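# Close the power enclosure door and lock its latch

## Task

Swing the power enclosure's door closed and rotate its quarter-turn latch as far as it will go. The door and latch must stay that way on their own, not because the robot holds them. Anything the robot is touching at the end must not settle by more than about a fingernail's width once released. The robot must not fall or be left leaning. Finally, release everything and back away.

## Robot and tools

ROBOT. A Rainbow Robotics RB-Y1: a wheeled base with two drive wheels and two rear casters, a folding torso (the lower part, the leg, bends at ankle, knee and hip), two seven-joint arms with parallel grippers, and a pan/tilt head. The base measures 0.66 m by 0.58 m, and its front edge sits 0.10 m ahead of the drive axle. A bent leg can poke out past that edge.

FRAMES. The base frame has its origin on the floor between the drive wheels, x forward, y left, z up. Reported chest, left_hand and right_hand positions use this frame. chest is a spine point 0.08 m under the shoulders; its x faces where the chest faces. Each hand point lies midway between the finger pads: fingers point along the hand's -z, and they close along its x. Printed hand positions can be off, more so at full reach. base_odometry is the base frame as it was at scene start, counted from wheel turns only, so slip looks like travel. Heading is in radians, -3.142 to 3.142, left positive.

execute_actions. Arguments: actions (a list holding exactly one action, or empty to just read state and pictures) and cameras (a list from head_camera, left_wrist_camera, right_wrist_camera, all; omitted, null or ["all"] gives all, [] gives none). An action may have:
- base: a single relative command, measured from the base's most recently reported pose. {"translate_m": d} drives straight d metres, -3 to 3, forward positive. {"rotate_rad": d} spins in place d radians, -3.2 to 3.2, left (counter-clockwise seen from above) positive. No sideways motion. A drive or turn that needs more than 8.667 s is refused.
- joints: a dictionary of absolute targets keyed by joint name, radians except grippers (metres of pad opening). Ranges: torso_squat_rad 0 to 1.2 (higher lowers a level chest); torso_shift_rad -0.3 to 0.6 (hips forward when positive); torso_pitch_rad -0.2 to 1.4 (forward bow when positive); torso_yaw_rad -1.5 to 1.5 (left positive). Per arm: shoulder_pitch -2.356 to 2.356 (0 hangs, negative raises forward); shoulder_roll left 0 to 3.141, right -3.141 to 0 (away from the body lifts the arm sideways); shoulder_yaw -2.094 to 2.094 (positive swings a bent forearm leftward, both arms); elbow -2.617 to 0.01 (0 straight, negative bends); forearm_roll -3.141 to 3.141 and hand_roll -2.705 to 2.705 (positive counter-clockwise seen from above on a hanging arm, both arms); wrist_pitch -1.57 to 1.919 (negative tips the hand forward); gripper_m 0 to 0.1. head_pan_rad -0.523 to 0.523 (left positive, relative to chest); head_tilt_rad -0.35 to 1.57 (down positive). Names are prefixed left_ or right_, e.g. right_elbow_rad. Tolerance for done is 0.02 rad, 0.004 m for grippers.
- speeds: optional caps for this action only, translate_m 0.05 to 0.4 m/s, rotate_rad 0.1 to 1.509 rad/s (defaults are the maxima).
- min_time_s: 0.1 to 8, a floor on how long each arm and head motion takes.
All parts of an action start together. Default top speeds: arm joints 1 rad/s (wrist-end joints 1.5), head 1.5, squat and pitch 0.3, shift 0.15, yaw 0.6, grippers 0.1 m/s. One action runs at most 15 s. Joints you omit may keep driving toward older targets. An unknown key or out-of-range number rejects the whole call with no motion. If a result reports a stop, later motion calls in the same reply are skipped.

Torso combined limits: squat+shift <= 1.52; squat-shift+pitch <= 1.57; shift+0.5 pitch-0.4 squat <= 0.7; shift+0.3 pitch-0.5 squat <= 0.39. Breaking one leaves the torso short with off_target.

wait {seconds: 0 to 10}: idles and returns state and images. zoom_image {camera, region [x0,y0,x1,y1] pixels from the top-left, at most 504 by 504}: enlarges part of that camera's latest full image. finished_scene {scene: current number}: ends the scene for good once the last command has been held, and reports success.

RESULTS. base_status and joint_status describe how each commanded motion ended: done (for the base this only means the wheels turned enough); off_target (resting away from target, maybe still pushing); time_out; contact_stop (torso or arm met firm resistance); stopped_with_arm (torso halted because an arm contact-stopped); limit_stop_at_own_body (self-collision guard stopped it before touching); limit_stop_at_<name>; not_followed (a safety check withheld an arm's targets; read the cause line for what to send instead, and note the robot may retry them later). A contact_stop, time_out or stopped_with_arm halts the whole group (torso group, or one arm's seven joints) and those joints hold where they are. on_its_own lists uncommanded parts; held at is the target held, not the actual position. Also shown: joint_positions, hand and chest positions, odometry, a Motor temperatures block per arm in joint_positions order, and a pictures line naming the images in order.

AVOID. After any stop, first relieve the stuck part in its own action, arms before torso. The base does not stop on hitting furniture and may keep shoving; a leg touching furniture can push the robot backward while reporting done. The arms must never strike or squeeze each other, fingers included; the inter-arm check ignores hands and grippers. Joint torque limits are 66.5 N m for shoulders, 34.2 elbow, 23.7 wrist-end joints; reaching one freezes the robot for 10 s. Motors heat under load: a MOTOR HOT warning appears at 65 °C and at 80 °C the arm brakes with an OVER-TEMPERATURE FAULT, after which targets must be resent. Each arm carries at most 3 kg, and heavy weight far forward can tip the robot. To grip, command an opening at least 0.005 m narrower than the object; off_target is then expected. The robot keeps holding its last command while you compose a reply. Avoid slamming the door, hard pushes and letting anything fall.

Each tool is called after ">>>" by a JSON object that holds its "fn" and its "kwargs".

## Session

>>> {"fn": "execute_actions", "kwargs": {"actions": [{"joints": {"head_tilt_rad": 0.1}}], "cameras": ["head_camera"]}}

Scene clock: 0.83 s.
Motor temperatures (°C, as the motors report them): left_arm=[35 40 36 39 36 44 50] | right_arm=[34 37 32 37 39 43 39]
base_odometry: x=+0.000 y=+0.000 heading=+0.000 (m, m, rad; odometry frame)
base_status: not commanded
joint_positions: torso_squat_rad=+0.350 torso_shift_rad=+0.001 torso_pitch_rad=+0.002 torso_yaw_rad=+0.000 left_shoulder_pitch_rad=-0.036 left_shoulder_roll_rad=+0.033 left_shoulder_yaw_rad=+0.023 left_elbow_rad=-0.215 left_forearm_roll_rad=+0.052 left_wrist_pitch_rad=-0.047 left_hand_roll_rad=+0.026 left_gripper_m=+0.099 right_shoulder_pitch_rad=+0.051 right_shoulder_roll_rad=-0.040 right_shoulder_yaw_rad=+0.025 right_elbow_rad=-0.107 right_forearm_roll_rad=+0.056 right_wrist_pitch_rad=-0.051 right_hand_roll_rad=-0.048 right_gripper_m=+0.101 head_pan_rad=+0.001 head_tilt_rad=+0.100
joint_status: all done
chest: x=-0.2266 y=-0.0001 z=+1.2476 quat_wxyz=(+1.000, +0.000, +0.001, +0.000) (m; base frame)
left_hand: x=-0.0874 y=+0.2464 z=+0.5768 quat_wxyz=(+0.988, +0.012, -0.147, +0.042) (m; base frame)
right_hand: x=-0.2007 y=-0.2493 z=+0.5643 quat_wxyz=(+0.998, -0.018, -0.054, +0.010) (m; base frame)
pictures: head_camera
Images, in order (width x height): head_camera 896x504.

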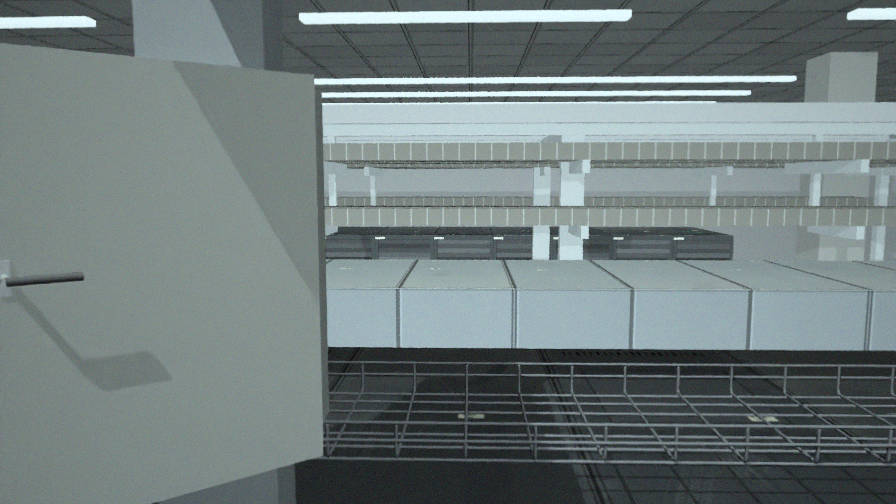

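>>> {"fn": "execute_actions", "kwargs": {"actions": [{"joints": {"head_pan_rad": 0.5}}], "cameras": ["head_camera"]}}

Scene clock: 2.90 s.
Motor temperatures (°C, as the motors report them): left_arm=[35 40 36 39 36 44 50] | right_arm=[34 37 32 37 39 43 39]
base_odometry: x=+0.000 y=+0.000 heading=+0.000 (m, m, rad; odometry frame)
base_status: not commanded
joint_positions: torso_squat_rad=+0.350 torso_shift_rad=+0.001 torso_pitch_rad=+0.002 torso_yaw_rad=+0.000 left_shoulder_pitch_rad=-0.036 left_shoulder_roll_rad=+0.033 left_shoulder_yaw_rad=+0.023 left_elbow_rad=-0.215 left_forearm_roll_rad=+0.052 left_wrist_pitch_rad=-0.047 left_hand_roll_rad=+0.026 left_gripper_m=+0.099 right_shoulder_pitch_rad=+0.051 right_shoulder_roll_rad=-0.040 right_shoulder_yaw_rad=+0.025 right_elbow_rad=-0.107 right_forearm_roll_rad=+0.056 right_wrist_pitch_rad=-0.051 right_hand_roll_rad=-0.048 right_gripper_m=+0.101 head_pan_rad=+0.500 head_tilt_rad=+0.100
joint_status: all done
chest: x=-0.2266 y=-0.0001 z=+1.2476 quat_wxyz=(+1.000, +0.000, +0.001, +0.000) (m; base frame)
left_hand: x=-0.0874 y=+0.2464 z=+0.5768 quat_wxyz=(+0.988, +0.012, -0.147, +0.042) (m; base frame)
right_hand: x=-0.2007 y=-0.2493 z=+0.5643 quat_wxyz=(+0.998, -0.018, -0.054, +0.010) (m; base frame)
pictures: head_camera
Images, in order (width x height): head_camera 896x504.

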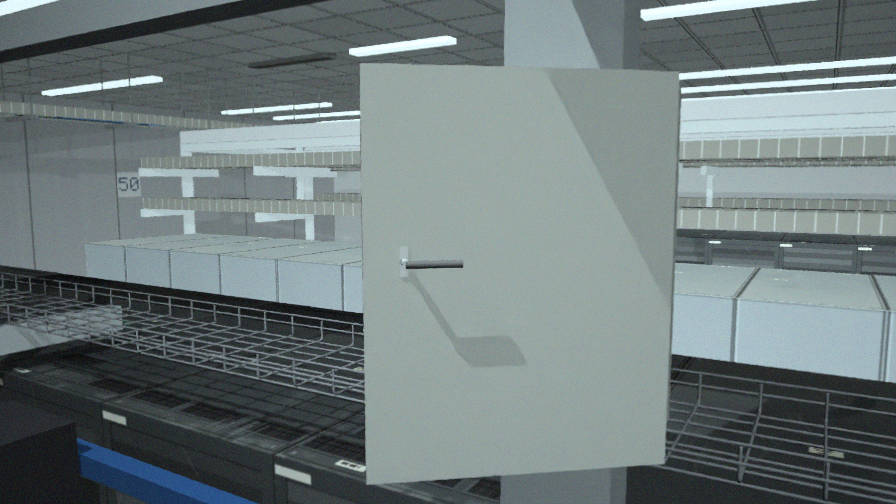

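>>> {"fn": "execute_actions", "kwargs": {"actions": [{"joints": {"left_elbow_rad": -2.2, "left_gripper_m": 0.0, "left_shoulder_pitch_rad": -0.2, "left_shoulder_roll_rad": 0.1}}], "cameras": []}}

>>> {"fn": "execute_actions", "kwargs": {"actions": [{"joints": {"left_shoulder_pitch_rad": -1.4, "left_shoulder_roll_rad": 0.6}}], "cameras": []}}

>>> {"fn": "execute_actions", "kwargs": {"actions": [{"joints": {"left_elbow_rad": -0.3}, "min_time_s": 3}], "cameras": ["head_camera"]}}

Scene clock: 7.47 s.
Motor temperatures (°C, as the motors report them): left_arm=[36 40 36 39 36 44 50] | right_arm=[34 37 32 37 39 43 39]
base_odometry: x=+0.000 y=+0.000 heading=+0.000 (m, m, rad; odometry frame)
base_status: not commanded
joint_positions: torso_squat_rad=+0.350 torso_shift_rad=+0.001 torso_pitch_rad=+0.002 torso_yaw_rad=+0.000 left_shoulder_pitch_rad=-0.139 left_shoulder_roll_rad=+0.076 left_shoulder_yaw_rad=+0.022 left_elbow_rad=-1.487 left_forearm_roll_rad=+0.052 left_wrist_pitch_rad=-0.044 left_hand_roll_rad=+0.026 left_gripper_m=+0.000 right_shoulder_pitch_rad=+0.051 right_shoulder_roll_rad=-0.040 right_shoulder_yaw_rad=+0.025 right_elbow_rad=-0.107 right_forearm_roll_rad=+0.056 right_wrist_pitch_rad=-0.051 right_hand_roll_rad=-0.048 right_gripper_m=+0.101 head_pan_rad=+0.500 head_tilt_rad=+0.100
joint_status: left_shoulder_pitch_rad contact_stop (moved -0.103 of -0.164); left_shoulder_roll_rad contact_stop_at_left_shoulder_pitch_rad (moved +0.044 of +0.067); left_elbow_rad contact_stop (moved -1.272 of -1.985); the others done
on_its_own: left_shoulder_pitch_rad is held at -0.139, not at your -0.200, since a contact_stop; left_shoulder_roll_rad is held at +0.077, not at your +0.100, since a contact_stop; left_elbow_rad is held at -1.487, not at your -2.200, since a contact_stop
chest: x=-0.2265 y=-0.0001 z=+1.2476 quat_wxyz=(+1.000, +0.000, +0.001, +0.000) (m; base frame)
left_hand: x=+0.3272 y=+0.2324 z=+1.0607 quat_wxyz=(+0.674, -0.008, -0.738, -0.006) (m; base frame)
right_hand: x=-0.2007 y=-0.2493 z=+0.5643 quat_wxyz=(+0.998, -0.018, -0.054, +0.010) (m; base frame)
pictures: none
No camera images: the call's "cameras" was empty. Leave "cameras" out to get every camera's image.

not run: a stop came earlier in this reply.

not run: a stop came earlier in this reply.

Rail is closer. Swing shoulder back first.

>>> {"fn": "execute_actions", "kwargs": {"actions": [{"joints": {"left_shoulder_pitch_rad": 0.5}}], "cameras": []}}

>>> {"fn": "execute_actions", "kwargs": {"actions": [{"joints": {"left_elbow_rad": -2.3}}], "cameras": []}}

>>> {"fn": "execute_actions", "kwargs": {"actions": [{"joints": {"left_shoulder_pitch_rad": -1.4, "left_shoulder_roll_rad": 0.6}}], "cameras": []}}

>>> {"fn": "execute_actions", "kwargs": {"actions": [{"joints": {"left_elbow_rad": -0.3}, "min_time_s": 3}], "cameras": ["head_camera"]}}

Scene clock: 11.50 s.
Motor temperatures (°C, as the motors report them): left_arm=[36 40 36 39 36 44 50] | right_arm=[34 37 32 37 39 43 39]
base_odometry: x=+0.000 y=+0.000 heading=+0.000 (m, m, rad; odometry frame)
base_status: not commanded
joint_positions: torso_squat_rad=+0.350 torso_shift_rad=+0.001 torso_pitch_rad=+0.002 torso_yaw_rad=+0.000 left_shoulder_pitch_rad=+0.500 left_shoulder_roll_rad=+0.076 left_shoulder_yaw_rad=+0.022 left_elbow_rad=-1.487 left_forearm_roll_rad=+0.052 left_wrist_pitch_rad=-0.044 left_hand_roll_rad=+0.026 left_gripper_m=+0.000 right_shoulder_pitch_rad=+0.051 right_shoulder_roll_rad=-0.040 right_shoulder_yaw_rad=+0.025 right_elbow_rad=-0.107 right_forearm_roll_rad=+0.056 right_wrist_pitch_rad=-0.051 right_hand_roll_rad=-0.048 right_gripper_m=+0.101 head_pan_rad=+0.500 head_tilt_rad=+0.100
joint_status: all done
on_its_own: left_shoulder_roll_rad is held at +0.077, not at your +0.100, since a contact_stop; left_elbow_rad is held at -1.487, not at your -2.200, since a contact_stop
chest: x=-0.2266 y=-0.0001 z=+1.2476 quat_wxyz=(+1.000, +0.000, +0.001, +0.000) (m; base frame)
left_hand: x=+0.0661 y=+0.3283 z=+0.7980 quat_wxyz=(+0.859, +0.070, -0.503, +0.069) (m; base frame)
right_hand: x=-0.2007 y=-0.2493 z=+0.5643 quat_wxyz=(+0.998, -0.018, -0.054, +0.010) (m; base frame)
pictures: none
No camera images: the call's "cameras" was empty. Leave "cameras" out to get every camera's image.

Scene clock: 12.93 s.
Motor temperatures (°C, as the motors report them): left_arm=[36 40 36 39 36 44 50] | right_arm=[34 37 32 37 39 43 39]
base_odometry: x=+0.000 y=+0.000 heading=+0.000 (m, m, rad; odometry frame)
base_status: not commanded
joint_positions: torso_squat_rad=+0.350 torso_shift_rad=+0.001 torso_pitch_rad=+0.002 torso_yaw_rad=+0.000 left_shoulder_pitch_rad=+0.500 left_shoulder_roll_rad=+0.076 left_shoulder_yaw_rad=+0.022 left_elbow_rad=-2.300 left_forearm_roll_rad=+0.052 left_wrist_pitch_rad=-0.045 left_hand_roll_rad=+0.026 left_gripper_m=+0.000 right_shoulder_pitch_rad=+0.051 right_shoulder_roll_rad=-0.040 right_shoulder_yaw_rad=+0.025 right_elbow_rad=-0.107 right_forearm_roll_rad=+0.056 right_wrist_pitch_rad=-0.051 right_hand_roll_rad=-0.048 right_gripper_m=+0.101 head_pan_rad=+0.500 head_tilt_rad=+0.100
joint_status: all done
on_its_own: left_shoulder_roll_rad is held at +0.077, not at your +0.100, since a contact_stop
chest: x=-0.2266 y=-0.0001 z=+1.2476 quat_wxyz=(+1.000, +0.000, +0.001, +0.000) (m; base frame)
left_hand: x=+0.1445 y=+0.2951 z=+1.1734 quat_wxyz=(+0.592, +0.065, -0.803, +0.021) (m; base frame)
right_hand: x=-0.2007 y=-0.2493 z=+0.5643 quat_wxyz=(+0.998, -0.018, -0.054, +0.010) (m; base frame)
pictures: none
No camera images: the call's "cameras" was empty. Leave "cameras" out to get every camera's image.

Scene clock: 15.47 s.
Motor temperatures (°C, as the motors report them): left_arm=[36 40 36 39 36 43 50] | right_arm=[34 37 32 37 39 43 39]
base_odometry: x=+0.000 y=+0.000 heading=+0.000 (m, m, rad; odometry frame)
base_status: not commanded
joint_positions: torso_squat_rad=+0.350 torso_shift_rad=+0.001 torso_pitch_rad=+0.002 torso_yaw_rad=+0.000 left_shoulder_pitch_rad=-1.400 left_shoulder_roll_rad=+0.600 left_shoulder_yaw_rad=+0.022 left_elbow_rad=-2.300 left_forearm_roll_rad=+0.052 left_wrist_pitch_rad=-0.045 left_hand_roll_rad=+0.026 left_gripper_m=+0.000 right_shoulder_pitch_rad=+0.051 right_shoulder_roll_rad=-0.040 right_shoulder_yaw_rad=+0.025 right_elbow_rad=-0.107 right_forearm_roll_rad=+0.056 right_wrist_pitch_rad=-0.051 right_hand_roll_rad=-0.048 right_gripper_m=+0.101 head_pan_rad=+0.500 head_tilt_rad=+0.100
joint_status: all done
chest: x=-0.2266 y=-0.0001 z=+1.2476 quat_wxyz=(+1.000, +0.000, +0.001, +0.000) (m; base frame)
left_hand: x=-0.1900 y=+0.0817 z=+1.7107 quat_wxyz=(-0.302, +0.027, -0.927, -0.222) (m; base frame)
right_hand: x=-0.2007 y=-0.2493 z=+0.5643 quat_wxyz=(+0.998, -0.018, -0.054, +0.010) (m; base frame)
pictures: none
No camera images: the call's "cameras" was empty. Leave "cameras" out to get every camera's image.

Scene clock: 28.07 s.
Motor temperatures (°C, as the motors report them): left_arm=[36 40 36 39 36 45 50] | right_arm=[34 37 32 37 39 43 39]
TORQUE FAULT: left_elbow_rad reached its load limit. The robot stopped for 10 seconds, dropped its targets and accepts commands again. The stop added 9.1 s to the call and to motion_time.
base_odometry: x=+0.000 y=+0.000 heading=+0.000 (m, m, rad; odometry frame)
base_status: not commanded
joint_positions: torso_squat_rad=+0.350 torso_shift_rad=-0.001 torso_pitch_rad=-0.003 torso_yaw_rad=+0.001 left_shoulder_pitch_rad=-1.412 left_shoulder_roll_rad=+0.605 left_shoulder_yaw_rad=+0.024 left_elbow_rad=-0.474 left_forearm_roll_rad=+0.052 left_wrist_pitch_rad=-0.049 left_hand_roll_rad=+0.026 left_gripper_m=-0.001 right_shoulder_pitch_rad=+0.051 right_shoulder_roll_rad=-0.040 right_shoulder_yaw_rad=+0.025 right_elbow_rad=-0.107 right_forearm_roll_rad=+0.056 right_wrist_pitch_rad=-0.051 right_hand_roll_rad=-0.048 right_gripper_m=+0.101 head_pan_rad=+0.500 head_tilt_rad=+0.100
joint_status: left_elbow_rad contact_stop (moved +1.826 of +2.000)
on_its_own: left_elbow_rad is held at -0.470, not at your -0.300, since a contact_stop
chest: x=-0.2297 y=-0.0004 z=+1.2474 quat_wxyz=(+1.000, +0.000, -0.002, +0.000) (m; base frame)
left_hand: x=+0.4904 y=+0.3547 z=+1.5093 quat_wxyz=(+0.535, +0.175, -0.825, -0.055) (m; base frame)
right_hand: x=-0.2003 y=-0.2492 z=+0.5642 quat_wxyz=(+0.998, -0.018, -0.056, +0.010) (m; base frame)
pictures: head_camera
Images, in order (width x height): head_camera 896x504.

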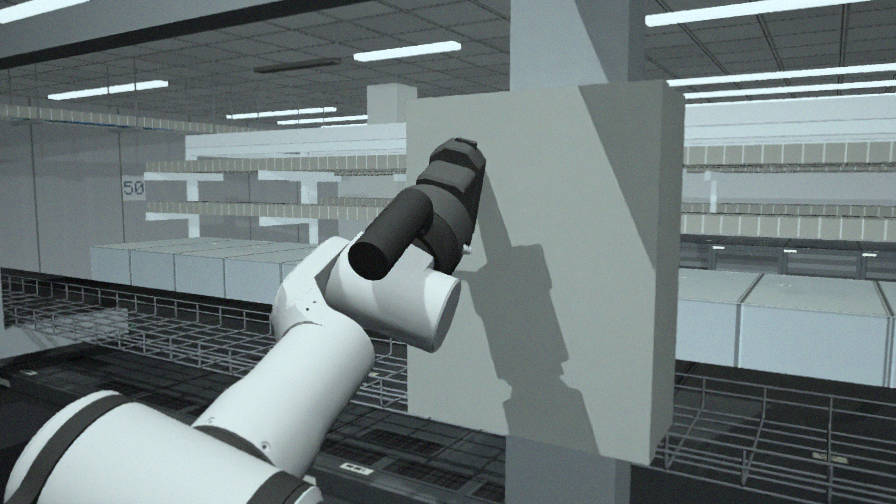

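>>> {"fn": "execute_actions", "kwargs": {"actions": [{"joints": {"left_elbow_rad": -0.56, "left_shoulder_roll_rad": 0.53}}], "cameras": ["head_camera"]}}

Scene clock: 30.40 s.
Motor temperatures (°C, as the motors report them): left_arm=[36 40 36 39 36 45 50] | right_arm=[34 37 32 37 39 43 39]
base_odometry: x=+0.000 y=+0.000 heading=+0.001 (m, m, rad; odometry frame)
base_status: not commanded
joint_positions: torso_squat_rad=+0.350 torso_shift_rad=-0.001 torso_pitch_rad=-0.002 torso_yaw_rad=+0.001 left_shoulder_pitch_rad=-1.409 left_shoulder_roll_rad=+0.589 left_shoulder_yaw_rad=+0.028 left_elbow_rad=-0.506 left_forearm_roll_rad=+0.052 left_wrist_pitch_rad=-0.050 left_hand_roll_rad=+0.026 left_gripper_m=-0.001 right_shoulder_pitch_rad=+0.051 right_shoulder_roll_rad=-0.040 right_shoulder_yaw_rad=+0.025 right_elbow_rad=-0.107 right_forearm_roll_rad=+0.056 right_wrist_pitch_rad=-0.051 right_hand_roll_rad=-0.048 right_gripper_m=+0.101 head_pan_rad=+0.500 head_tilt_rad=+0.100
joint_status: left_shoulder_roll_rad contact_stop (moved -0.016 of -0.075); left_elbow_rad contact_stop_at_left_shoulder_roll_rad (moved -0.032 of -0.086)
on_its_own: left_shoulder_roll_rad is held at +0.585, not at your +0.530, since a contact_stop; left_elbow_rad is held at -0.505, not at your -0.560, since a contact_stop
chest: x=-0.2292 y=+0.0002 z=+1.2474 quat_wxyz=(+1.000, +0.000, -0.001, +0.001) (m; base frame)
left_hand: x=+0.4895 y=+0.3407 z=+1.5167 quat_wxyz=(+0.525, +0.166, -0.833, -0.060) (m; base frame)
right_hand: x=-0.2003 y=-0.2493 z=+0.5644 quat_wxyz=(+0.998, -0.018, -0.056, +0.011) (m; base frame)
pictures: head_camera
Images, in order (width x height): head_camera 896x504.

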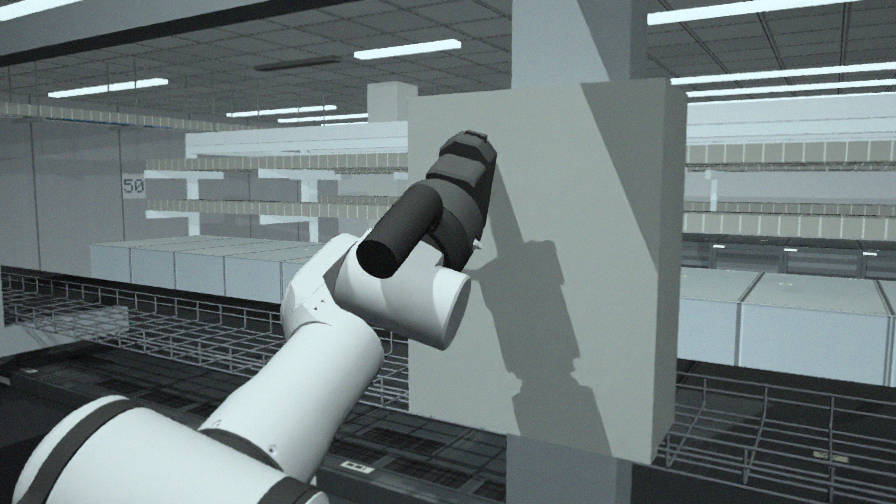

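>>> {"fn": "execute_actions", "kwargs": {"actions": [{"base": {"translate_m": -0.02}}], "cameras": []}}

>>> {"fn": "execute_actions", "kwargs": {"actions": [{"joints": {"left_shoulder_roll_rad": 0.53}}], "cameras": []}}

>>> {"fn": "execute_actions", "kwargs": {"actions": [{"joints": {"left_shoulder_pitch_rad": -1.15}, "min_time_s": 3}], "cameras": ["head_camera", "left_wrist_camera"]}}

Scene clock: 33.70 s.
Motor temperatures (°C, as the motors report them): left_arm=[36 40 36 39 36 44 50] | right_arm=[34 37 32 37 39 43 39]
base_odometry: x=-0.020 y=+0.000 heading=+0.000 (m, m, rad; odometry frame)
base_status: done
joint_positions: torso_squat_rad=+0.350 torso_shift_rad=+0.001 torso_pitch_rad=+0.002 torso_yaw_rad=+0.000 left_shoulder_pitch_rad=-1.410 left_shoulder_roll_rad=+0.586 left_shoulder_yaw_rad=+0.027 left_elbow_rad=-0.506 left_forearm_roll_rad=+0.052 left_wrist_pitch_rad=-0.050 left_hand_roll_rad=+0.026 left_gripper_m=+0.000 right_shoulder_pitch_rad=+0.051 right_shoulder_roll_rad=-0.040 right_shoulder_yaw_rad=+0.025 right_elbow_rad=-0.107 right_forearm_roll_rad=+0.056 right_wrist_pitch_rad=-0.051 right_hand_roll_rad=-0.048 right_gripper_m=+0.101 head_pan_rad=+0.500 head_tilt_rad=+0.100
joint_status: not commanded
on_its_own: left_shoulder_roll_rad is held at +0.585, not at your +0.530, since a contact_stop; left_elbow_rad is held at -0.505, not at your -0.560, since a contact_stop
chest: x=-0.2267 y=-0.0001 z=+1.2476 quat_wxyz=(+1.000, +0.000, +0.001, +0.000) (m; base frame)
left_hand: x=+0.4942 y=+0.3370 z=+1.5133 quat_wxyz=(+0.527, +0.164, -0.832, -0.062) (m; base frame)
right_hand: x=-0.2008 y=-0.2493 z=+0.5643 quat_wxyz=(+0.998, -0.018, -0.054, +0.010) (m; base frame)
pictures: none
No camera images: the call's "cameras" was empty. Leave "cameras" out to get every camera's image.

Scene clock: 34.90 s.
Motor temperatures (°C, as the motors report them): left_arm=[36 40 36 39 36 44 50] | right_arm=[34 37 32 37 39 43 39]
base_odometry: x=-0.020 y=+0.000 heading=+0.000 (m, m, rad; odometry frame)
base_status: not commanded
joint_positions: torso_squat_rad=+0.350 torso_shift_rad=+0.001 torso_pitch_rad=+0.002 torso_yaw_rad=+0.000 left_shoulder_pitch_rad=-1.410 left_shoulder_roll_rad=+0.530 left_shoulder_yaw_rad=+0.027 left_elbow_rad=-0.505 left_forearm_roll_rad=+0.052 left_wrist_pitch_rad=-0.050 left_hand_roll_rad=+0.026 left_gripper_m=+0.000 right_shoulder_pitch_rad=+0.051 right_shoulder_roll_rad=-0.040 right_shoulder_yaw_rad=+0.025 right_elbow_rad=-0.107 right_forearm_roll_rad=+0.056 right_wrist_pitch_rad=-0.051 right_hand_roll_rad=-0.048 right_gripper_m=+0.101 head_pan_rad=+0.500 head_tilt_rad=+0.100
joint_status: all done
on_its_own: left_elbow_rad is held at -0.505, not at your -0.560, since a contact_stop
chest: x=-0.2266 y=-0.0001 z=+1.2476 quat_wxyz=(+1.000, +0.000, +0.001, +0.000) (m; base frame)
left_hand: x=+0.5028 y=+0.3012 z=+1.4986 quat_wxyz=(+0.534, +0.140, -0.831, -0.073) (m; base frame)
right_hand: x=-0.2007 y=-0.2493 z=+0.5643 quat_wxyz=(+0.998, -0.018, -0.054, +0.010) (m; base frame)
pictures: none
No camera images: the call's "cameras" was empty. Leave "cameras" out to get every camera's image.

Scene clock: 38.20 s.
Motor temperatures (°C, as the motors report them): left_arm=[36 40 36 39 36 44 50] | right_arm=[34 37 32 37 39 43 39]
base_odometry: x=-0.020 y=+0.000 heading=+0.001 (m, m, rad; odometry frame)
base_status: not commanded
joint_positions: torso_squat_rad=+0.350 torso_shift_rad=+0.000 torso_pitch_rad=-0.001 torso_yaw_rad=+0.001 left_shoulder_pitch_rad=-1.153 left_shoulder_roll_rad=+0.533 left_shoulder_yaw_rad=+0.028 left_elbow_rad=-0.508 left_forearm_roll_rad=+0.052 left_wrist_pitch_rad=-0.051 left_hand_roll_rad=+0.026 left_gripper_m=-0.001 right_shoulder_pitch_rad=+0.051 right_shoulder_roll_rad=-0.040 right_shoulder_yaw_rad=+0.025 right_elbow_rad=-0.107 right_forearm_roll_rad=+0.056 right_wrist_pitch_rad=-0.051 right_hand_roll_rad=-0.048 right_gripper_m=+0.101 head_pan_rad=+0.500 head_tilt_rad=+0.100
joint_status: all done
on_its_own: left_elbow_rad is held at -0.505, not at your -0.560, since a contact_stop
chest: x=-0.2285 y=-0.0004 z=+1.2475 quat_wxyz=(+1.000, +0.000, -0.001, +0.000) (m; base frame)
left_hand: x=+0.5098 y=+0.3676 z=+1.3248 quat_wxyz=(+0.630, +0.168, -0.756, -0.065) (m; base frame)
right_hand: x=-0.2004 y=-0.2492 z=+0.5642 quat_wxyz=(+0.998, -0.018, -0.055, +0.010) (m; base frame)
pictures: head_camera, left_wrist_camera
Images, in order (width x height): head_camera 896x504, left_wrist_camera 644x364.

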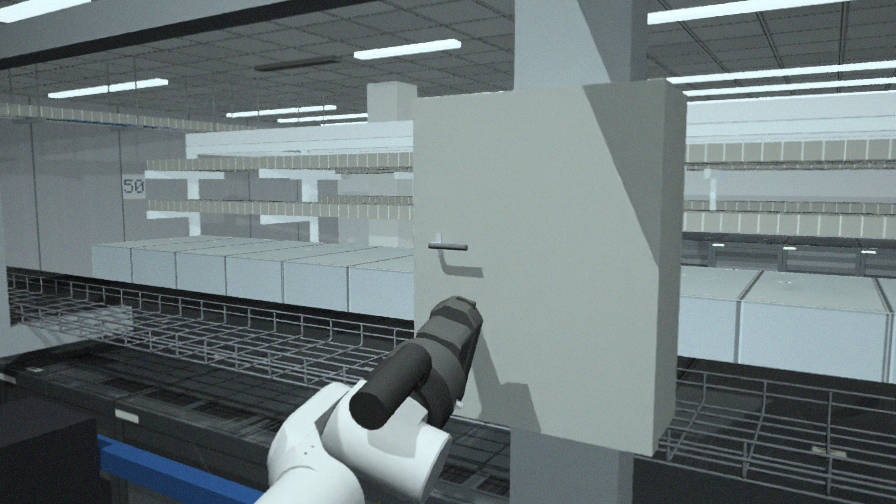

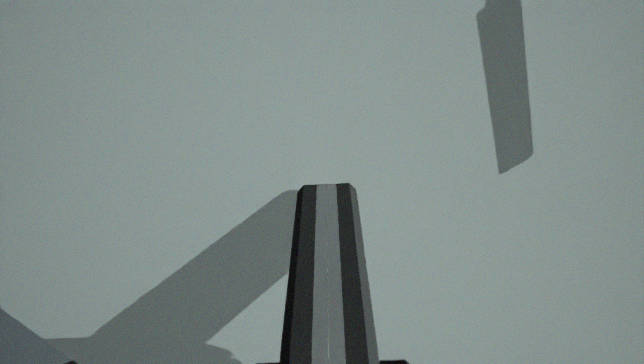

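>>> {"fn": "execute_actions", "kwargs": {"actions": [{"joints": {"left_shoulder_pitch_rad": -1.41}}], "cameras": []}}

>>> {"fn": "execute_actions", "kwargs": {"actions": [{"joints": {"left_shoulder_roll_rad": 0.6}}], "cameras": []}}

>>> {"fn": "execute_actions", "kwargs": {"actions": [{"joints": {"left_shoulder_pitch_rad": -1.15}, "min_time_s": 3}], "cameras": ["head_camera"]}}

Scene clock: 41.53 s.
Motor temperatures (°C, as the motors report them): left_arm=[36 40 36 39 36 44 50] | right_arm=[34 37 32 37 39 43 39]
base_odometry: x=-0.020 y=+0.000 heading=+0.001 (m, m, rad; odometry frame)
base_status: not commanded
joint_positions: torso_squat_rad=+0.350 torso_shift_rad=-0.001 torso_pitch_rad=-0.001 torso_yaw_rad=+0.001 left_shoulder_pitch_rad=-1.184 left_shoulder_roll_rad=+0.535 left_shoulder_yaw_rad=+0.029 left_elbow_rad=-0.502 left_forearm_roll_rad=+0.052 left_wrist_pitch_rad=-0.049 left_hand_roll_rad=+0.026 left_gripper_m=+0.000 right_shoulder_pitch_rad=+0.050 right_shoulder_roll_rad=-0.040 right_shoulder_yaw_rad=+0.025 right_elbow_rad=-0.107 right_forearm_roll_rad=+0.056 right_wrist_pitch_rad=-0.051 right_hand_roll_rad=-0.048 right_gripper_m=+0.101 head_pan_rad=+0.500 head_tilt_rad=+0.100
joint_status: left_shoulder_pitch_rad contact_stop (moved -0.031 of -0.257)
on_its_own: left_shoulder_pitch_rad is held at -1.186, not at your -1.410, since a contact_stop; left_elbow_rad is held at -0.502, not at your -0.560, since a contact_stop
chest: x=-0.2288 y=-0.0002 z=+1.2475 quat_wxyz=(+1.000, +0.000, -0.001, +0.001) (m; base frame)
left_hand: x=+0.5106 y=+0.3632 z=+1.3445 quat_wxyz=(+0.621, +0.166, -0.764, -0.065) (m; base frame)
right_hand: x=-0.2004 y=-0.2493 z=+0.5643 quat_wxyz=(+0.998, -0.018, -0.055, +0.010) (m; base frame)
pictures: none
No camera images: the call's "cameras" was empty. Leave "cameras" out to get every camera's image.

not run: a stop came earlier in this reply.

not run: a stop came earlier in this reply.

>>> {"fn": "execute_actions", "kwargs": {"actions": [{"base": {"translate_m": -0.06}}], "cameras": []}}

>>> {"fn": "execute_actions", "kwargs": {"actions": [{"joints": {"left_shoulder_pitch_rad": -1.41, "left_shoulder_roll_rad": 0.6}}], "cameras": []}}

>>> {"fn": "execute_actions", "kwargs": {"actions": [{"base": {"translate_m": 0.045}}], "cameras": []}}

>>> {"fn": "execute_actions", "kwargs": {"actions": [{"joints": {"left_shoulder_pitch_rad": -1.15}, "min_time_s": 3}], "cameras": ["head_camera"]}}

Scene clock: 46.03 s.
Motor temperatures (°C, as the motors report them): left_arm=[37 40 36 39 36 44 50] | right_arm=[34 37 32 37 39 43 39]
base_odometry: x=-0.080 y=+0.000 heading=+0.000 (m, m, rad; odometry frame)
base_status: done
joint_positions: torso_squat_rad=+0.350 torso_shift_rad=+0.001 torso_pitch_rad=+0.002 torso_yaw_rad=+0.000 left_shoulder_pitch_rad=-1.186 left_shoulder_roll_rad=+0.534 left_shoulder_yaw_rad=+0.029 left_elbow_rad=-0.502 left_forearm_roll_rad=+0.052 left_wrist_pitch_rad=-0.049 left_hand_roll_rad=+0.026 left_gripper_m=+0.000 right_shoulder_pitch_rad=+0.051 right_shoulder_roll_rad=-0.040 right_shoulder_yaw_rad=+0.025 right_elbow_rad=-0.107 right_forearm_roll_rad=+0.056 right_wrist_pitch_rad=-0.051 right_hand_roll_rad=-0.048 right_gripper_m=+0.101 head_pan_rad=+0.500 head_tilt_rad=+0.100
joint_status: not commanded
on_its_own: left_shoulder_pitch_rad is held at -1.186, not at your -1.410, since a contact_stop; left_elbow_rad is held at -0.502, not at your -0.560, since a contact_stop
chest: x=-0.2266 y=-0.0001 z=+1.2476 quat_wxyz=(+1.000, +0.000, +0.001, +0.000) (m; base frame)
left_hand: x=+0.5136 y=+0.3613 z=+1.3434 quat_wxyz=(+0.621, +0.165, -0.763, -0.065) (m; base frame)
right_hand: x=-0.2007 y=-0.2493 z=+0.5643 quat_wxyz=(+0.998, -0.018, -0.054, +0.010) (m; base frame)
pictures: none
No camera images: the call's "cameras" was empty. Leave "cameras" out to get every camera's image.

Scene clock: 46.90 s.
Motor temperatures (°C, as the motors report them): left_arm=[37 40 36 39 36 44 50] | right_arm=[34 37 32 37 39 43 39]
base_odometry: x=-0.080 y=+0.000 heading=+0.000 (m, m, rad; odometry frame)
base_status: not commanded
joint_positions: torso_squat_rad=+0.350 torso_shift_rad=+0.001 torso_pitch_rad=+0.002 torso_yaw_rad=+0.000 left_shoulder_pitch_rad=-1.410 left_shoulder_roll_rad=+0.600 left_shoulder_yaw_rad=+0.029 left_elbow_rad=-0.502 left_forearm_roll_rad=+0.052 left_wrist_pitch_rad=-0.049 left_hand_roll_rad=+0.026 left_gripper_m=+0.000 right_shoulder_pitch_rad=+0.051 right_shoulder_roll_rad=-0.040 right_shoulder_yaw_rad=+0.025 right_elbow_rad=-0.107 right_forearm_roll_rad=+0.056 right_wrist_pitch_rad=-0.051 right_hand_roll_rad=-0.048 right_gripper_m=+0.101 head_pan_rad=+0.500 head_tilt_rad=+0.100
joint_status: all done
on_its_own: left_elbow_rad is held at -0.502, not at your -0.560, since a contact_stop
chest: x=-0.2266 y=-0.0002 z=+1.2476 quat_wxyz=(+1.000, +0.000, +0.001, +0.000) (m; base frame)
left_hand: x=+0.4921 y=+0.3469 z=+1.5161 quat_wxyz=(+0.527, +0.170, -0.831, -0.058) (m; base frame)
right_hand: x=-0.2007 y=-0.2493 z=+0.5643 quat_wxyz=(+0.998, -0.018, -0.054, +0.010) (m; base frame)
pictures: none
No camera images: the call's "cameras" was empty. Leave "cameras" out to get every camera's image.

Scene clock: 48.27 s.
Motor temperatures (°C, as the motors report them): left_arm=[37 40 36 39 36 44 50] | right_arm=[34 37 32 37 39 43 39]
base_odometry: x=-0.035 y=+0.000 heading=+0.000 (m, m, rad; odometry frame)
base_status: done
joint_positions: torso_squat_rad=+0.350 torso_shift_rad=+0.001 torso_pitch_rad=+0.002 torso_yaw_rad=+0.000 left_shoulder_pitch_rad=-1.410 left_shoulder_roll_rad=+0.600 left_shoulder_yaw_rad=+0.029 left_elbow_rad=-0.502 left_forearm_roll_rad=+0.052 left_wrist_pitch_rad=-0.049 left_hand_roll_rad=+0.026 left_gripper_m=+0.000 right_shoulder_pitch_rad=+0.050 right_shoulder_roll_rad=-0.040 right_shoulder_yaw_rad=+0.025 right_elbow_rad=-0.107 right_forearm_roll_rad=+0.056 right_wrist_pitch_rad=-0.051 right_hand_roll_rad=-0.048 right_gripper_m=+0.101 head_pan_rad=+0.500 head_tilt_rad=+0.100
joint_status: not commanded
on_its_own: left_elbow_rad is held at -0.502, not at your -0.560, since a contact_stop
chest: x=-0.2266 y=-0.0002 z=+1.2476 quat_wxyz=(+1.000, +0.000, +0.001, +0.000) (m; base frame)
left_hand: x=+0.4922 y=+0.3470 z=+1.5159 quat_wxyz=(+0.527, +0.170, -0.831, -0.058) (m; base frame)
right_hand: x=-0.2006 y=-0.2493 z=+0.5643 quat_wxyz=(+0.998, -0.018, -0.054, +0.010) (m; base frame)
pictures: none
No camera images: the call's "cameras" was empty. Leave "cameras" out to get every camera's image.

Scene clock: 51.57 s.
Motor temperatures (°C, as the motors report them): left_arm=[37 40 36 39 36 44 50] | right_arm=[34 37 32 37 39 43 39]
base_odometry: x=-0.035 y=+0.000 heading=+0.000 (m, m, rad; odometry frame)
base_status: not commanded
joint_positions: torso_squat_rad=+0.350 torso_shift_rad=+0.001 torso_pitch_rad=+0.002 torso_yaw_rad=+0.000 left_shoulder_pitch_rad=-1.151 left_shoulder_roll_rad=+0.600 left_shoulder_yaw_rad=+0.029 left_elbow_rad=-0.502 left_forearm_roll_rad=+0.052 left_wrist_pitch_rad=-0.049 left_hand_roll_rad=+0.026 left_gripper_m=+0.000 right_shoulder_pitch_rad=+0.051 right_shoulder_roll_rad=-0.040 right_shoulder_yaw_rad=+0.025 right_elbow_rad=-0.107 right_forearm_roll_rad=+0.056 right_wrist_pitch_rad=-0.051 right_hand_roll_rad=-0.048 right_gripper_m=+0.101 head_pan_rad=+0.500 head_tilt_rad=+0.100
joint_status: all done
on_its_own: left_elbow_rad is held at -0.502, not at your -0.560, since a contact_stop
chest: x=-0.2267 y=-0.0002 z=+1.2476 quat_wxyz=(+1.000, +0.000, +0.001, +0.000) (m; base frame)
left_hand: x=+0.5021 y=+0.4118 z=+1.3387 quat_wxyz=(+0.626, +0.199, -0.752, -0.055) (m; base frame)
right_hand: x=-0.2006 y=-0.2493 z=+0.5643 quat_wxyz=(+0.998, -0.018, -0.054, +0.010) (m; base frame)
pictures: head_camera
Images, in order (width x height): head_camera 896x504.

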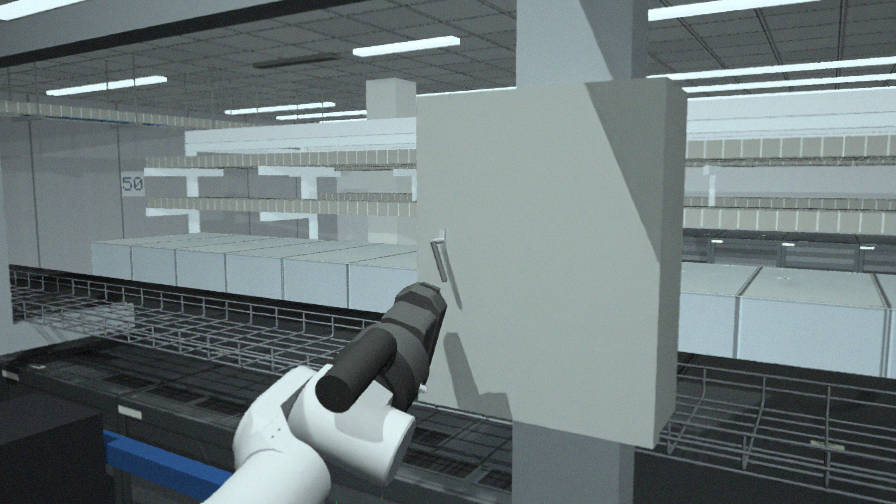

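>>> {"fn": "execute_actions", "kwargs": {"actions": [{"joints": {"left_shoulder_roll_rad": 0.5}}], "cameras": []}}

>>> {"fn": "execute_actions", "kwargs": {"actions": [{"joints": {"left_shoulder_pitch_rad": -1.24}}], "cameras": []}}

>>> {"fn": "execute_actions", "kwargs": {"actions": [{"joints": {"left_shoulder_roll_rad": 0.62}, "min_time_s": 2}], "cameras": ["head_camera"]}}

Scene clock: 54.23 s.
Motor temperatures (°C, as the motors report them): left_arm=[37 40 36 39 36 44 50] | right_arm=[34 37 32 37 39 43 39]
base_odometry: x=-0.035 y=+0.000 heading=+0.000 (m, m, rad; odometry frame)
base_status: not commanded
joint_positions: torso_squat_rad=+0.350 torso_shift_rad=+0.001 torso_pitch_rad=+0.002 torso_yaw_rad=+0.000 left_shoulder_pitch_rad=-1.151 left_shoulder_roll_rad=+0.500 left_shoulder_yaw_rad=+0.029 left_elbow_rad=-0.502 left_forearm_roll_rad=+0.052 left_wrist_pitch_rad=-0.049 left_hand_roll_rad=+0.026 left_gripper_m=+0.000 right_shoulder_pitch_rad=+0.051 right_shoulder_roll_rad=-0.040 right_shoulder_yaw_rad=+0.025 right_elbow_rad=-0.107 right_forearm_roll_rad=+0.056 right_wrist_pitch_rad=-0.051 right_hand_roll_rad=-0.048 right_gripper_m=+0.101 head_pan_rad=+0.500 head_tilt_rad=+0.100
joint_status: all done
on_its_own: left_elbow_rad is held at -0.502, not at your -0.560, since a contact_stop
chest: x=-0.2266 y=-0.0002 z=+1.2476 quat_wxyz=(+1.000, +0.000, +0.001, +0.000) (m; base frame)
left_hand: x=+0.5159 y=+0.3483 z=+1.3087 quat_wxyz=(+0.639, +0.152, -0.751, -0.069) (m; base frame)
right_hand: x=-0.2007 y=-0.2493 z=+0.5643 quat_wxyz=(+0.998, -0.018, -0.054, +0.010) (m; base frame)
pictures: none
No camera images: the call's "cameras" was empty. Leave "cameras" out to get every camera's image.

Scene clock: 55.13 s.
Motor temperatures (°C, as the motors report them): left_arm=[37 40 36 39 36 44 50] | right_arm=[34 37 32 37 39 43 39]
base_odometry: x=-0.035 y=+0.000 heading=+0.000 (m, m, rad; odometry frame)
base_status: not commanded
joint_positions: torso_squat_rad=+0.350 torso_shift_rad=+0.001 torso_pitch_rad=+0.002 torso_yaw_rad=+0.000 left_shoulder_pitch_rad=-1.240 left_shoulder_roll_rad=+0.500 left_shoulder_yaw_rad=+0.029 left_elbow_rad=-0.502 left_forearm_roll_rad=+0.052 left_wrist_pitch_rad=-0.049 left_hand_roll_rad=+0.026 left_gripper_m=+0.000 right_shoulder_pitch_rad=+0.051 right_shoulder_roll_rad=-0.040 right_shoulder_yaw_rad=+0.025 right_elbow_rad=-0.107 right_forearm_roll_rad=+0.056 right_wrist_pitch_rad=-0.051 right_hand_roll_rad=-0.048 right_gripper_m=+0.101 head_pan_rad=+0.500 head_tilt_rad=+0.100
joint_status: all done
on_its_own: left_elbow_rad is held at -0.502, not at your -0.560, since a contact_stop
chest: x=-0.2266 y=-0.0002 z=+1.2476 quat_wxyz=(+1.000, +0.000, +0.001, +0.000) (m; base frame)
left_hand: x=+0.5184 y=+0.3254 z=+1.3716 quat_wxyz=(+0.605, +0.144, -0.780, -0.073) (m; base frame)
right_hand: x=-0.2007 y=-0.2493 z=+0.5643 quat_wxyz=(+0.998, -0.018, -0.054, +0.010) (m; base frame)
pictures: none
No camera images: the call's "cameras" was empty. Leave "cameras" out to get every camera's image.

Scene clock: 57.43 s.
Motor temperatures (°C, as the motors report them): left_arm=[37 40 36 39 36 44 50] | right_arm=[34 37 32 37 39 43 39]
base_odometry: x=-0.035 y=+0.000 heading=+0.000 (m, m, rad; odometry frame)
base_status: not commanded
joint_positions: torso_squat_rad=+0.350 torso_shift_rad=+0.001 torso_pitch_rad=+0.002 torso_yaw_rad=+0.000 left_shoulder_pitch_rad=-1.240 left_shoulder_roll_rad=+0.620 left_shoulder_yaw_rad=+0.028 left_elbow_rad=-0.503 left_forearm_roll_rad=+0.052 left_wrist_pitch_rad=-0.049 left_hand_roll_rad=+0.026 left_gripper_m=+0.000 right_shoulder_pitch_rad=+0.051 right_shoulder_roll_rad=-0.040 right_shoulder_yaw_rad=+0.025 right_elbow_rad=-0.107 right_forearm_roll_rad=+0.056 right_wrist_pitch_rad=-0.051 right_hand_roll_rad=-0.048 right_gripper_m=+0.101 head_pan_rad=+0.500 head_tilt_rad=+0.100
joint_status: all done
on_its_own: left_elbow_rad is held at -0.502, not at your -0.560, since a contact_stop
chest: x=-0.2268 y=-0.0003 z=+1.2476 quat_wxyz=(+1.000, +0.000, +0.001, +0.000) (m; base frame)
left_hand: x=+0.5006 y=+0.4010 z=+1.4060 quat_wxyz=(+0.590, +0.198, -0.781, -0.053) (m; base frame)
right_hand: x=-0.2007 y=-0.2493 z=+0.5643 quat_wxyz=(+0.998, -0.018, -0.054, +0.010) (m; base frame)
pictures: head_camera
Images, in order (width x height): head_camera 896x504.

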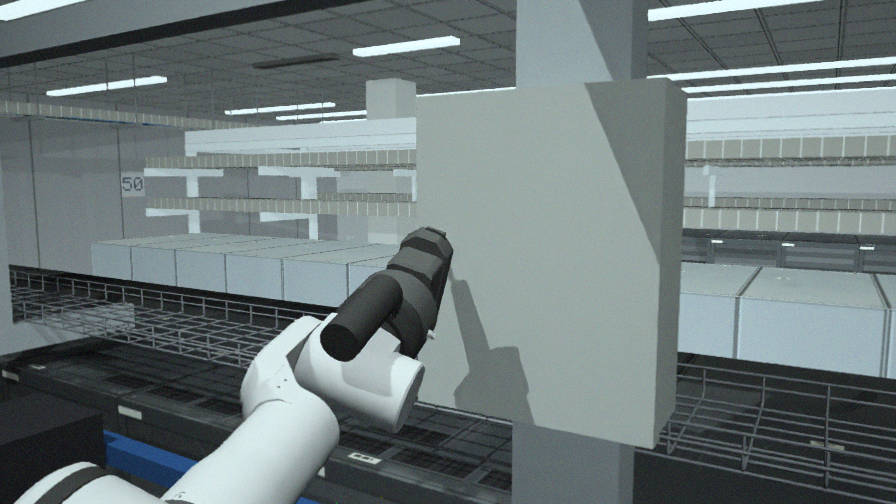

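>>> {"fn": "execute_actions", "kwargs": {"actions": [{"base": {"translate_m": -0.08}, "joints": {"left_shoulder_roll_rad": 0.4}}], "cameras": ["head_camera"]}}

Scene clock: 59.67 s.
Motor temperatures (°C, as the motors report them): left_arm=[37 40 36 39 36 44 50] | right_arm=[34 37 32 37 39 43 39]
base_odometry: x=-0.115 y=+0.000 heading=-0.002 (m, m, rad; odometry frame)
base_status: done
joint_positions: torso_squat_rad=+0.350 torso_shift_rad=+0.001 torso_pitch_rad=+0.002 torso_yaw_rad=+0.000 left_shoulder_pitch_rad=-1.240 left_shoulder_roll_rad=+0.400 left_shoulder_yaw_rad=+0.028 left_elbow_rad=-0.502 left_forearm_roll_rad=+0.052 left_wrist_pitch_rad=-0.049 left_hand_roll_rad=+0.026 left_gripper_m=+0.000 right_shoulder_pitch_rad=+0.051 right_shoulder_roll_rad=-0.040 right_shoulder_yaw_rad=+0.025 right_elbow_rad=-0.107 right_forearm_roll_rad=+0.056 right_wrist_pitch_rad=-0.051 right_hand_roll_rad=-0.048 right_gripper_m=+0.101 head_pan_rad=+0.500 head_tilt_rad=+0.100
joint_status: all done
on_its_own: left_elbow_rad is held at -0.502, not at your -0.560, since a contact_stop
chest: x=-0.2267 y=-0.0002 z=+1.2476 quat_wxyz=(+1.000, +0.000, +0.001, +0.000) (m; base frame)
left_hand: x=+0.5258 y=+0.2598 z=+1.3449 quat_wxyz=(+0.616, +0.098, -0.776, -0.089) (m; base frame)
right_hand: x=-0.2007 y=-0.2493 z=+0.5643 quat_wxyz=(+0.998, -0.018, -0.054, +0.010) (m; base frame)
pictures: head_camera
Images, in order (width x height): head_camera 896x504.

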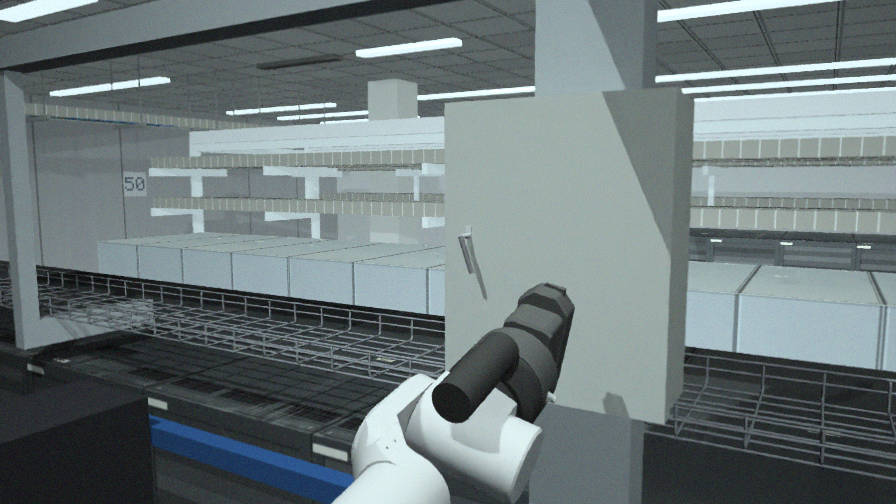

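>>> {"fn": "execute_actions", "kwargs": {"actions": [], "cameras": ["head_camera"]}}

Scene clock: 64.90 s.
Motor temperatures (°C, as the motors report them): left_arm=[37 40 36 39 36 44 50] | right_arm=[34 37 32 37 39 43 39]
base_odometry: x=-0.115 y=+0.000 heading=-0.002 (m, m, rad; odometry frame)
base_status: done
joint_positions: torso_squat_rad=+0.350 torso_shift_rad=+0.001 torso_pitch_rad=+0.002 torso_yaw_rad=+0.000 left_shoulder_pitch_rad=-1.240 left_shoulder_roll_rad=+0.400 left_shoulder_yaw_rad=+0.028 left_elbow_rad=-0.502 left_forearm_roll_rad=+0.052 left_wrist_pitch_rad=-0.049 left_hand_roll_rad=+0.026 left_gripper_m=+0.000 right_shoulder_pitch_rad=+0.051 right_shoulder_roll_rad=-0.040 right_shoulder_yaw_rad=+0.025 right_elbow_rad=-0.107 right_forearm_roll_rad=+0.056 right_wrist_pitch_rad=-0.051 right_hand_roll_rad=-0.048 right_gripper_m=+0.101 head_pan_rad=+0.500 head_tilt_rad=+0.100
joint_status: all done
on_its_own: left_elbow_rad is held at -0.502, not at your -0.560, since a contact_stop
chest: x=-0.2267 y=-0.0002 z=+1.2476 quat_wxyz=(+1.000, +0.000, +0.001, +0.000) (m; base frame)
left_hand: x=+0.5258 y=+0.2598 z=+1.3449 quat_wxyz=(+0.616, +0.098, -0.776, -0.089) (m; base frame)
right_hand: x=-0.2007 y=-0.2493 z=+0.5643 quat_wxyz=(+0.998, -0.018, -0.054, +0.010) (m; base frame)
pictures: head_camera
Images, in order (width x height): head_camera 896x504.

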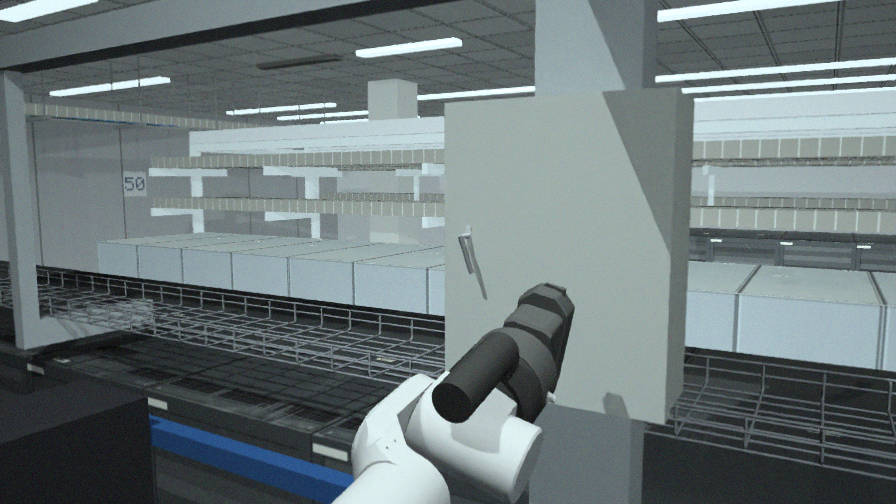

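>>> {"fn": "zoom_image", "kwargs": {"camera": "head_camera", "region": [400, 190, 600, 330]}}

Region (400, 190, 600, 330) of head_camera's 896x504 image, scaled by 2.520, with more detail than that image has; it fills the top 353 rows of this view, and the rest is white.

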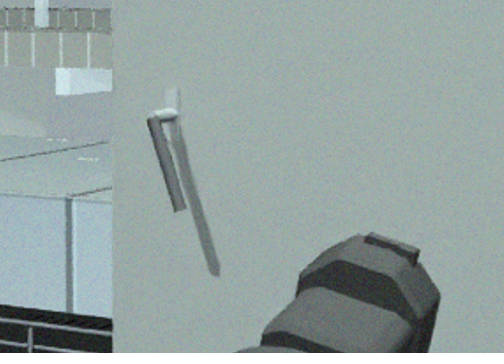

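>>> {"fn": "execute_actions", "kwargs": {"actions": [{"base": {"translate_m": 0.085}, "joints": {"left_shoulder_pitch_rad": -1.32, "left_shoulder_roll_rad": 0.48}, "speeds": {"translate_m": 0.08}}], "cameras": ["head_camera"]}}

Scene clock: 69.50 s.
Motor temperatures (°C, as the motors report them): left_arm=[37 40 36 39 36 44 50] | right_arm=[34 37 32 37 39 43 39]
base_odometry: x=-0.031 y=+0.000 heading=+0.000 (m, m, rad; odometry frame)
base_status: done
joint_positions: torso_squat_rad=+0.350 torso_shift_rad=+0.000 torso_pitch_rad=+0.000 torso_yaw_rad=+0.001 left_shoulder_pitch_rad=-1.319 left_shoulder_roll_rad=+0.479 left_shoulder_yaw_rad=+0.028 left_elbow_rad=-0.502 left_forearm_roll_rad=+0.052 left_wrist_pitch_rad=-0.049 left_hand_roll_rad=+0.026 left_gripper_m=+0.000 right_shoulder_pitch_rad=+0.050 right_shoulder_roll_rad=-0.040 right_shoulder_yaw_rad=+0.025 right_elbow_rad=-0.107 right_forearm_roll_rad=+0.056 right_wrist_pitch_rad=-0.051 right_hand_roll_rad=-0.048 right_gripper_m=+0.101 head_pan_rad=+0.500 head_tilt_rad=+0.100
joint_status: all done
on_its_own: left_elbow_rad is held at -0.502, not at your -0.560, since a contact_stop
chest: x=-0.2281 y=-0.0002 z=+1.2475 quat_wxyz=(+1.000, +0.000, +0.000, +0.000) (m; base frame)
left_hand: x=+0.5159 y=+0.2923 z=+1.4224 quat_wxyz=(+0.576, +0.127, -0.803, -0.079) (m; base frame)
right_hand: x=-0.2005 y=-0.2493 z=+0.5643 quat_wxyz=(+0.998, -0.018, -0.055, +0.010) (m; base frame)
pictures: head_camera
Images, in order (width x height): head_camera 896x504.

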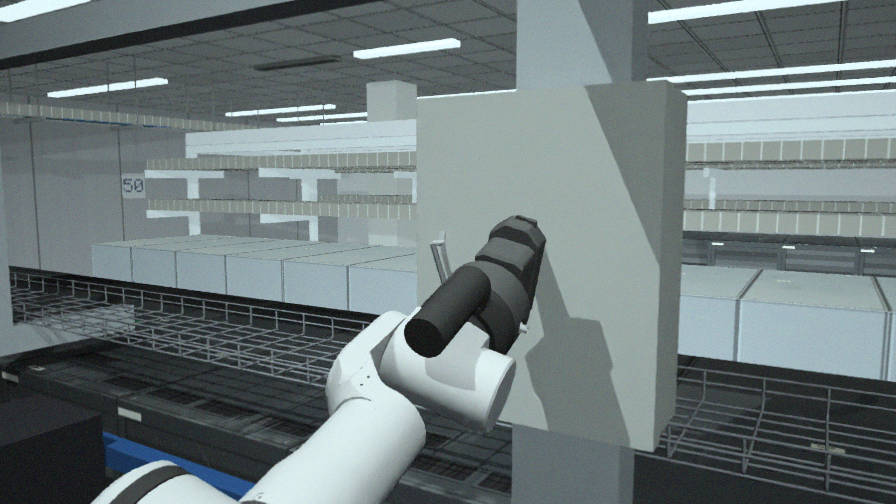

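>>> {"fn": "execute_actions", "kwargs": {"actions": [{"joints": {"left_shoulder_pitch_rad": -1.22, "left_shoulder_roll_rad": 0.45}}], "cameras": ["head_camera", "left_wrist_camera"]}}

Scene clock: 72.60 s.
Motor temperatures (°C, as the motors report them): left_arm=[37 40 36 39 36 44 50] | right_arm=[34 37 32 37 39 43 39]
base_odometry: x=-0.031 y=+0.000 heading=+0.000 (m, m, rad; odometry frame)
base_status: not commanded
joint_positions: torso_squat_rad=+0.350 torso_shift_rad=-0.001 torso_pitch_rad=-0.002 torso_yaw_rad=+0.001 left_shoulder_pitch_rad=-1.224 left_shoulder_roll_rad=+0.454 left_shoulder_yaw_rad=+0.030 left_elbow_rad=-0.506 left_forearm_roll_rad=+0.052 left_wrist_pitch_rad=-0.051 left_hand_roll_rad=+0.026 left_gripper_m=-0.001 right_shoulder_pitch_rad=+0.050 right_shoulder_roll_rad=-0.040 right_shoulder_yaw_rad=+0.025 right_elbow_rad=-0.107 right_forearm_roll_rad=+0.056 right_wrist_pitch_rad=-0.051 right_hand_roll_rad=-0.048 right_gripper_m=+0.101 head_pan_rad=+0.500 head_tilt_rad=+0.100
joint_status: all done
on_its_own: left_elbow_rad is held at -0.502, not at your -0.560, since a contact_stop
chest: x=-0.2294 y=-0.0002 z=+1.2474 quat_wxyz=(+1.000, +0.000, -0.001, +0.001) (m; base frame)
left_hand: x=+0.5188 y=+0.2997 z=+1.3529 quat_wxyz=(+0.613, +0.124, -0.776, -0.079) (m; base frame)
right_hand: x=-0.2002 y=-0.2492 z=+0.5643 quat_wxyz=(+0.998, -0.018, -0.056, +0.010) (m; base frame)
pictures: head_camera, left_wrist_camera
Images, in order (width x height): head_camera 896x504, left_wrist_camera 644x364.

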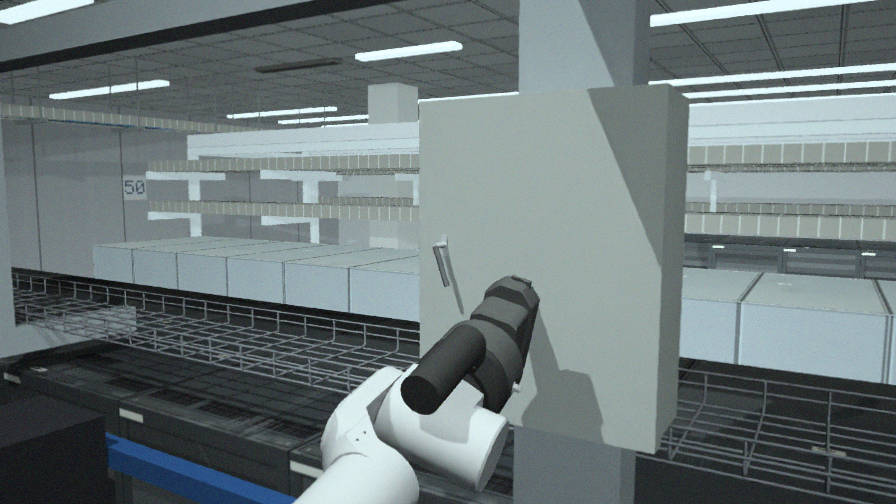

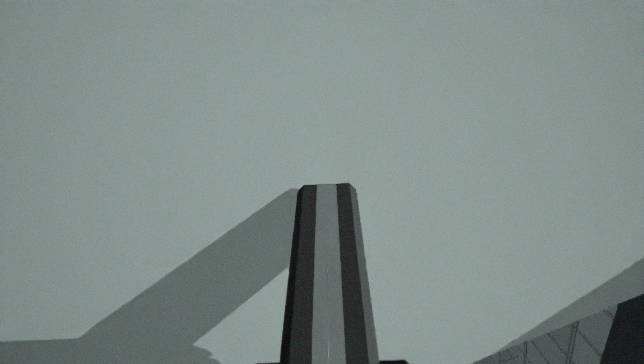

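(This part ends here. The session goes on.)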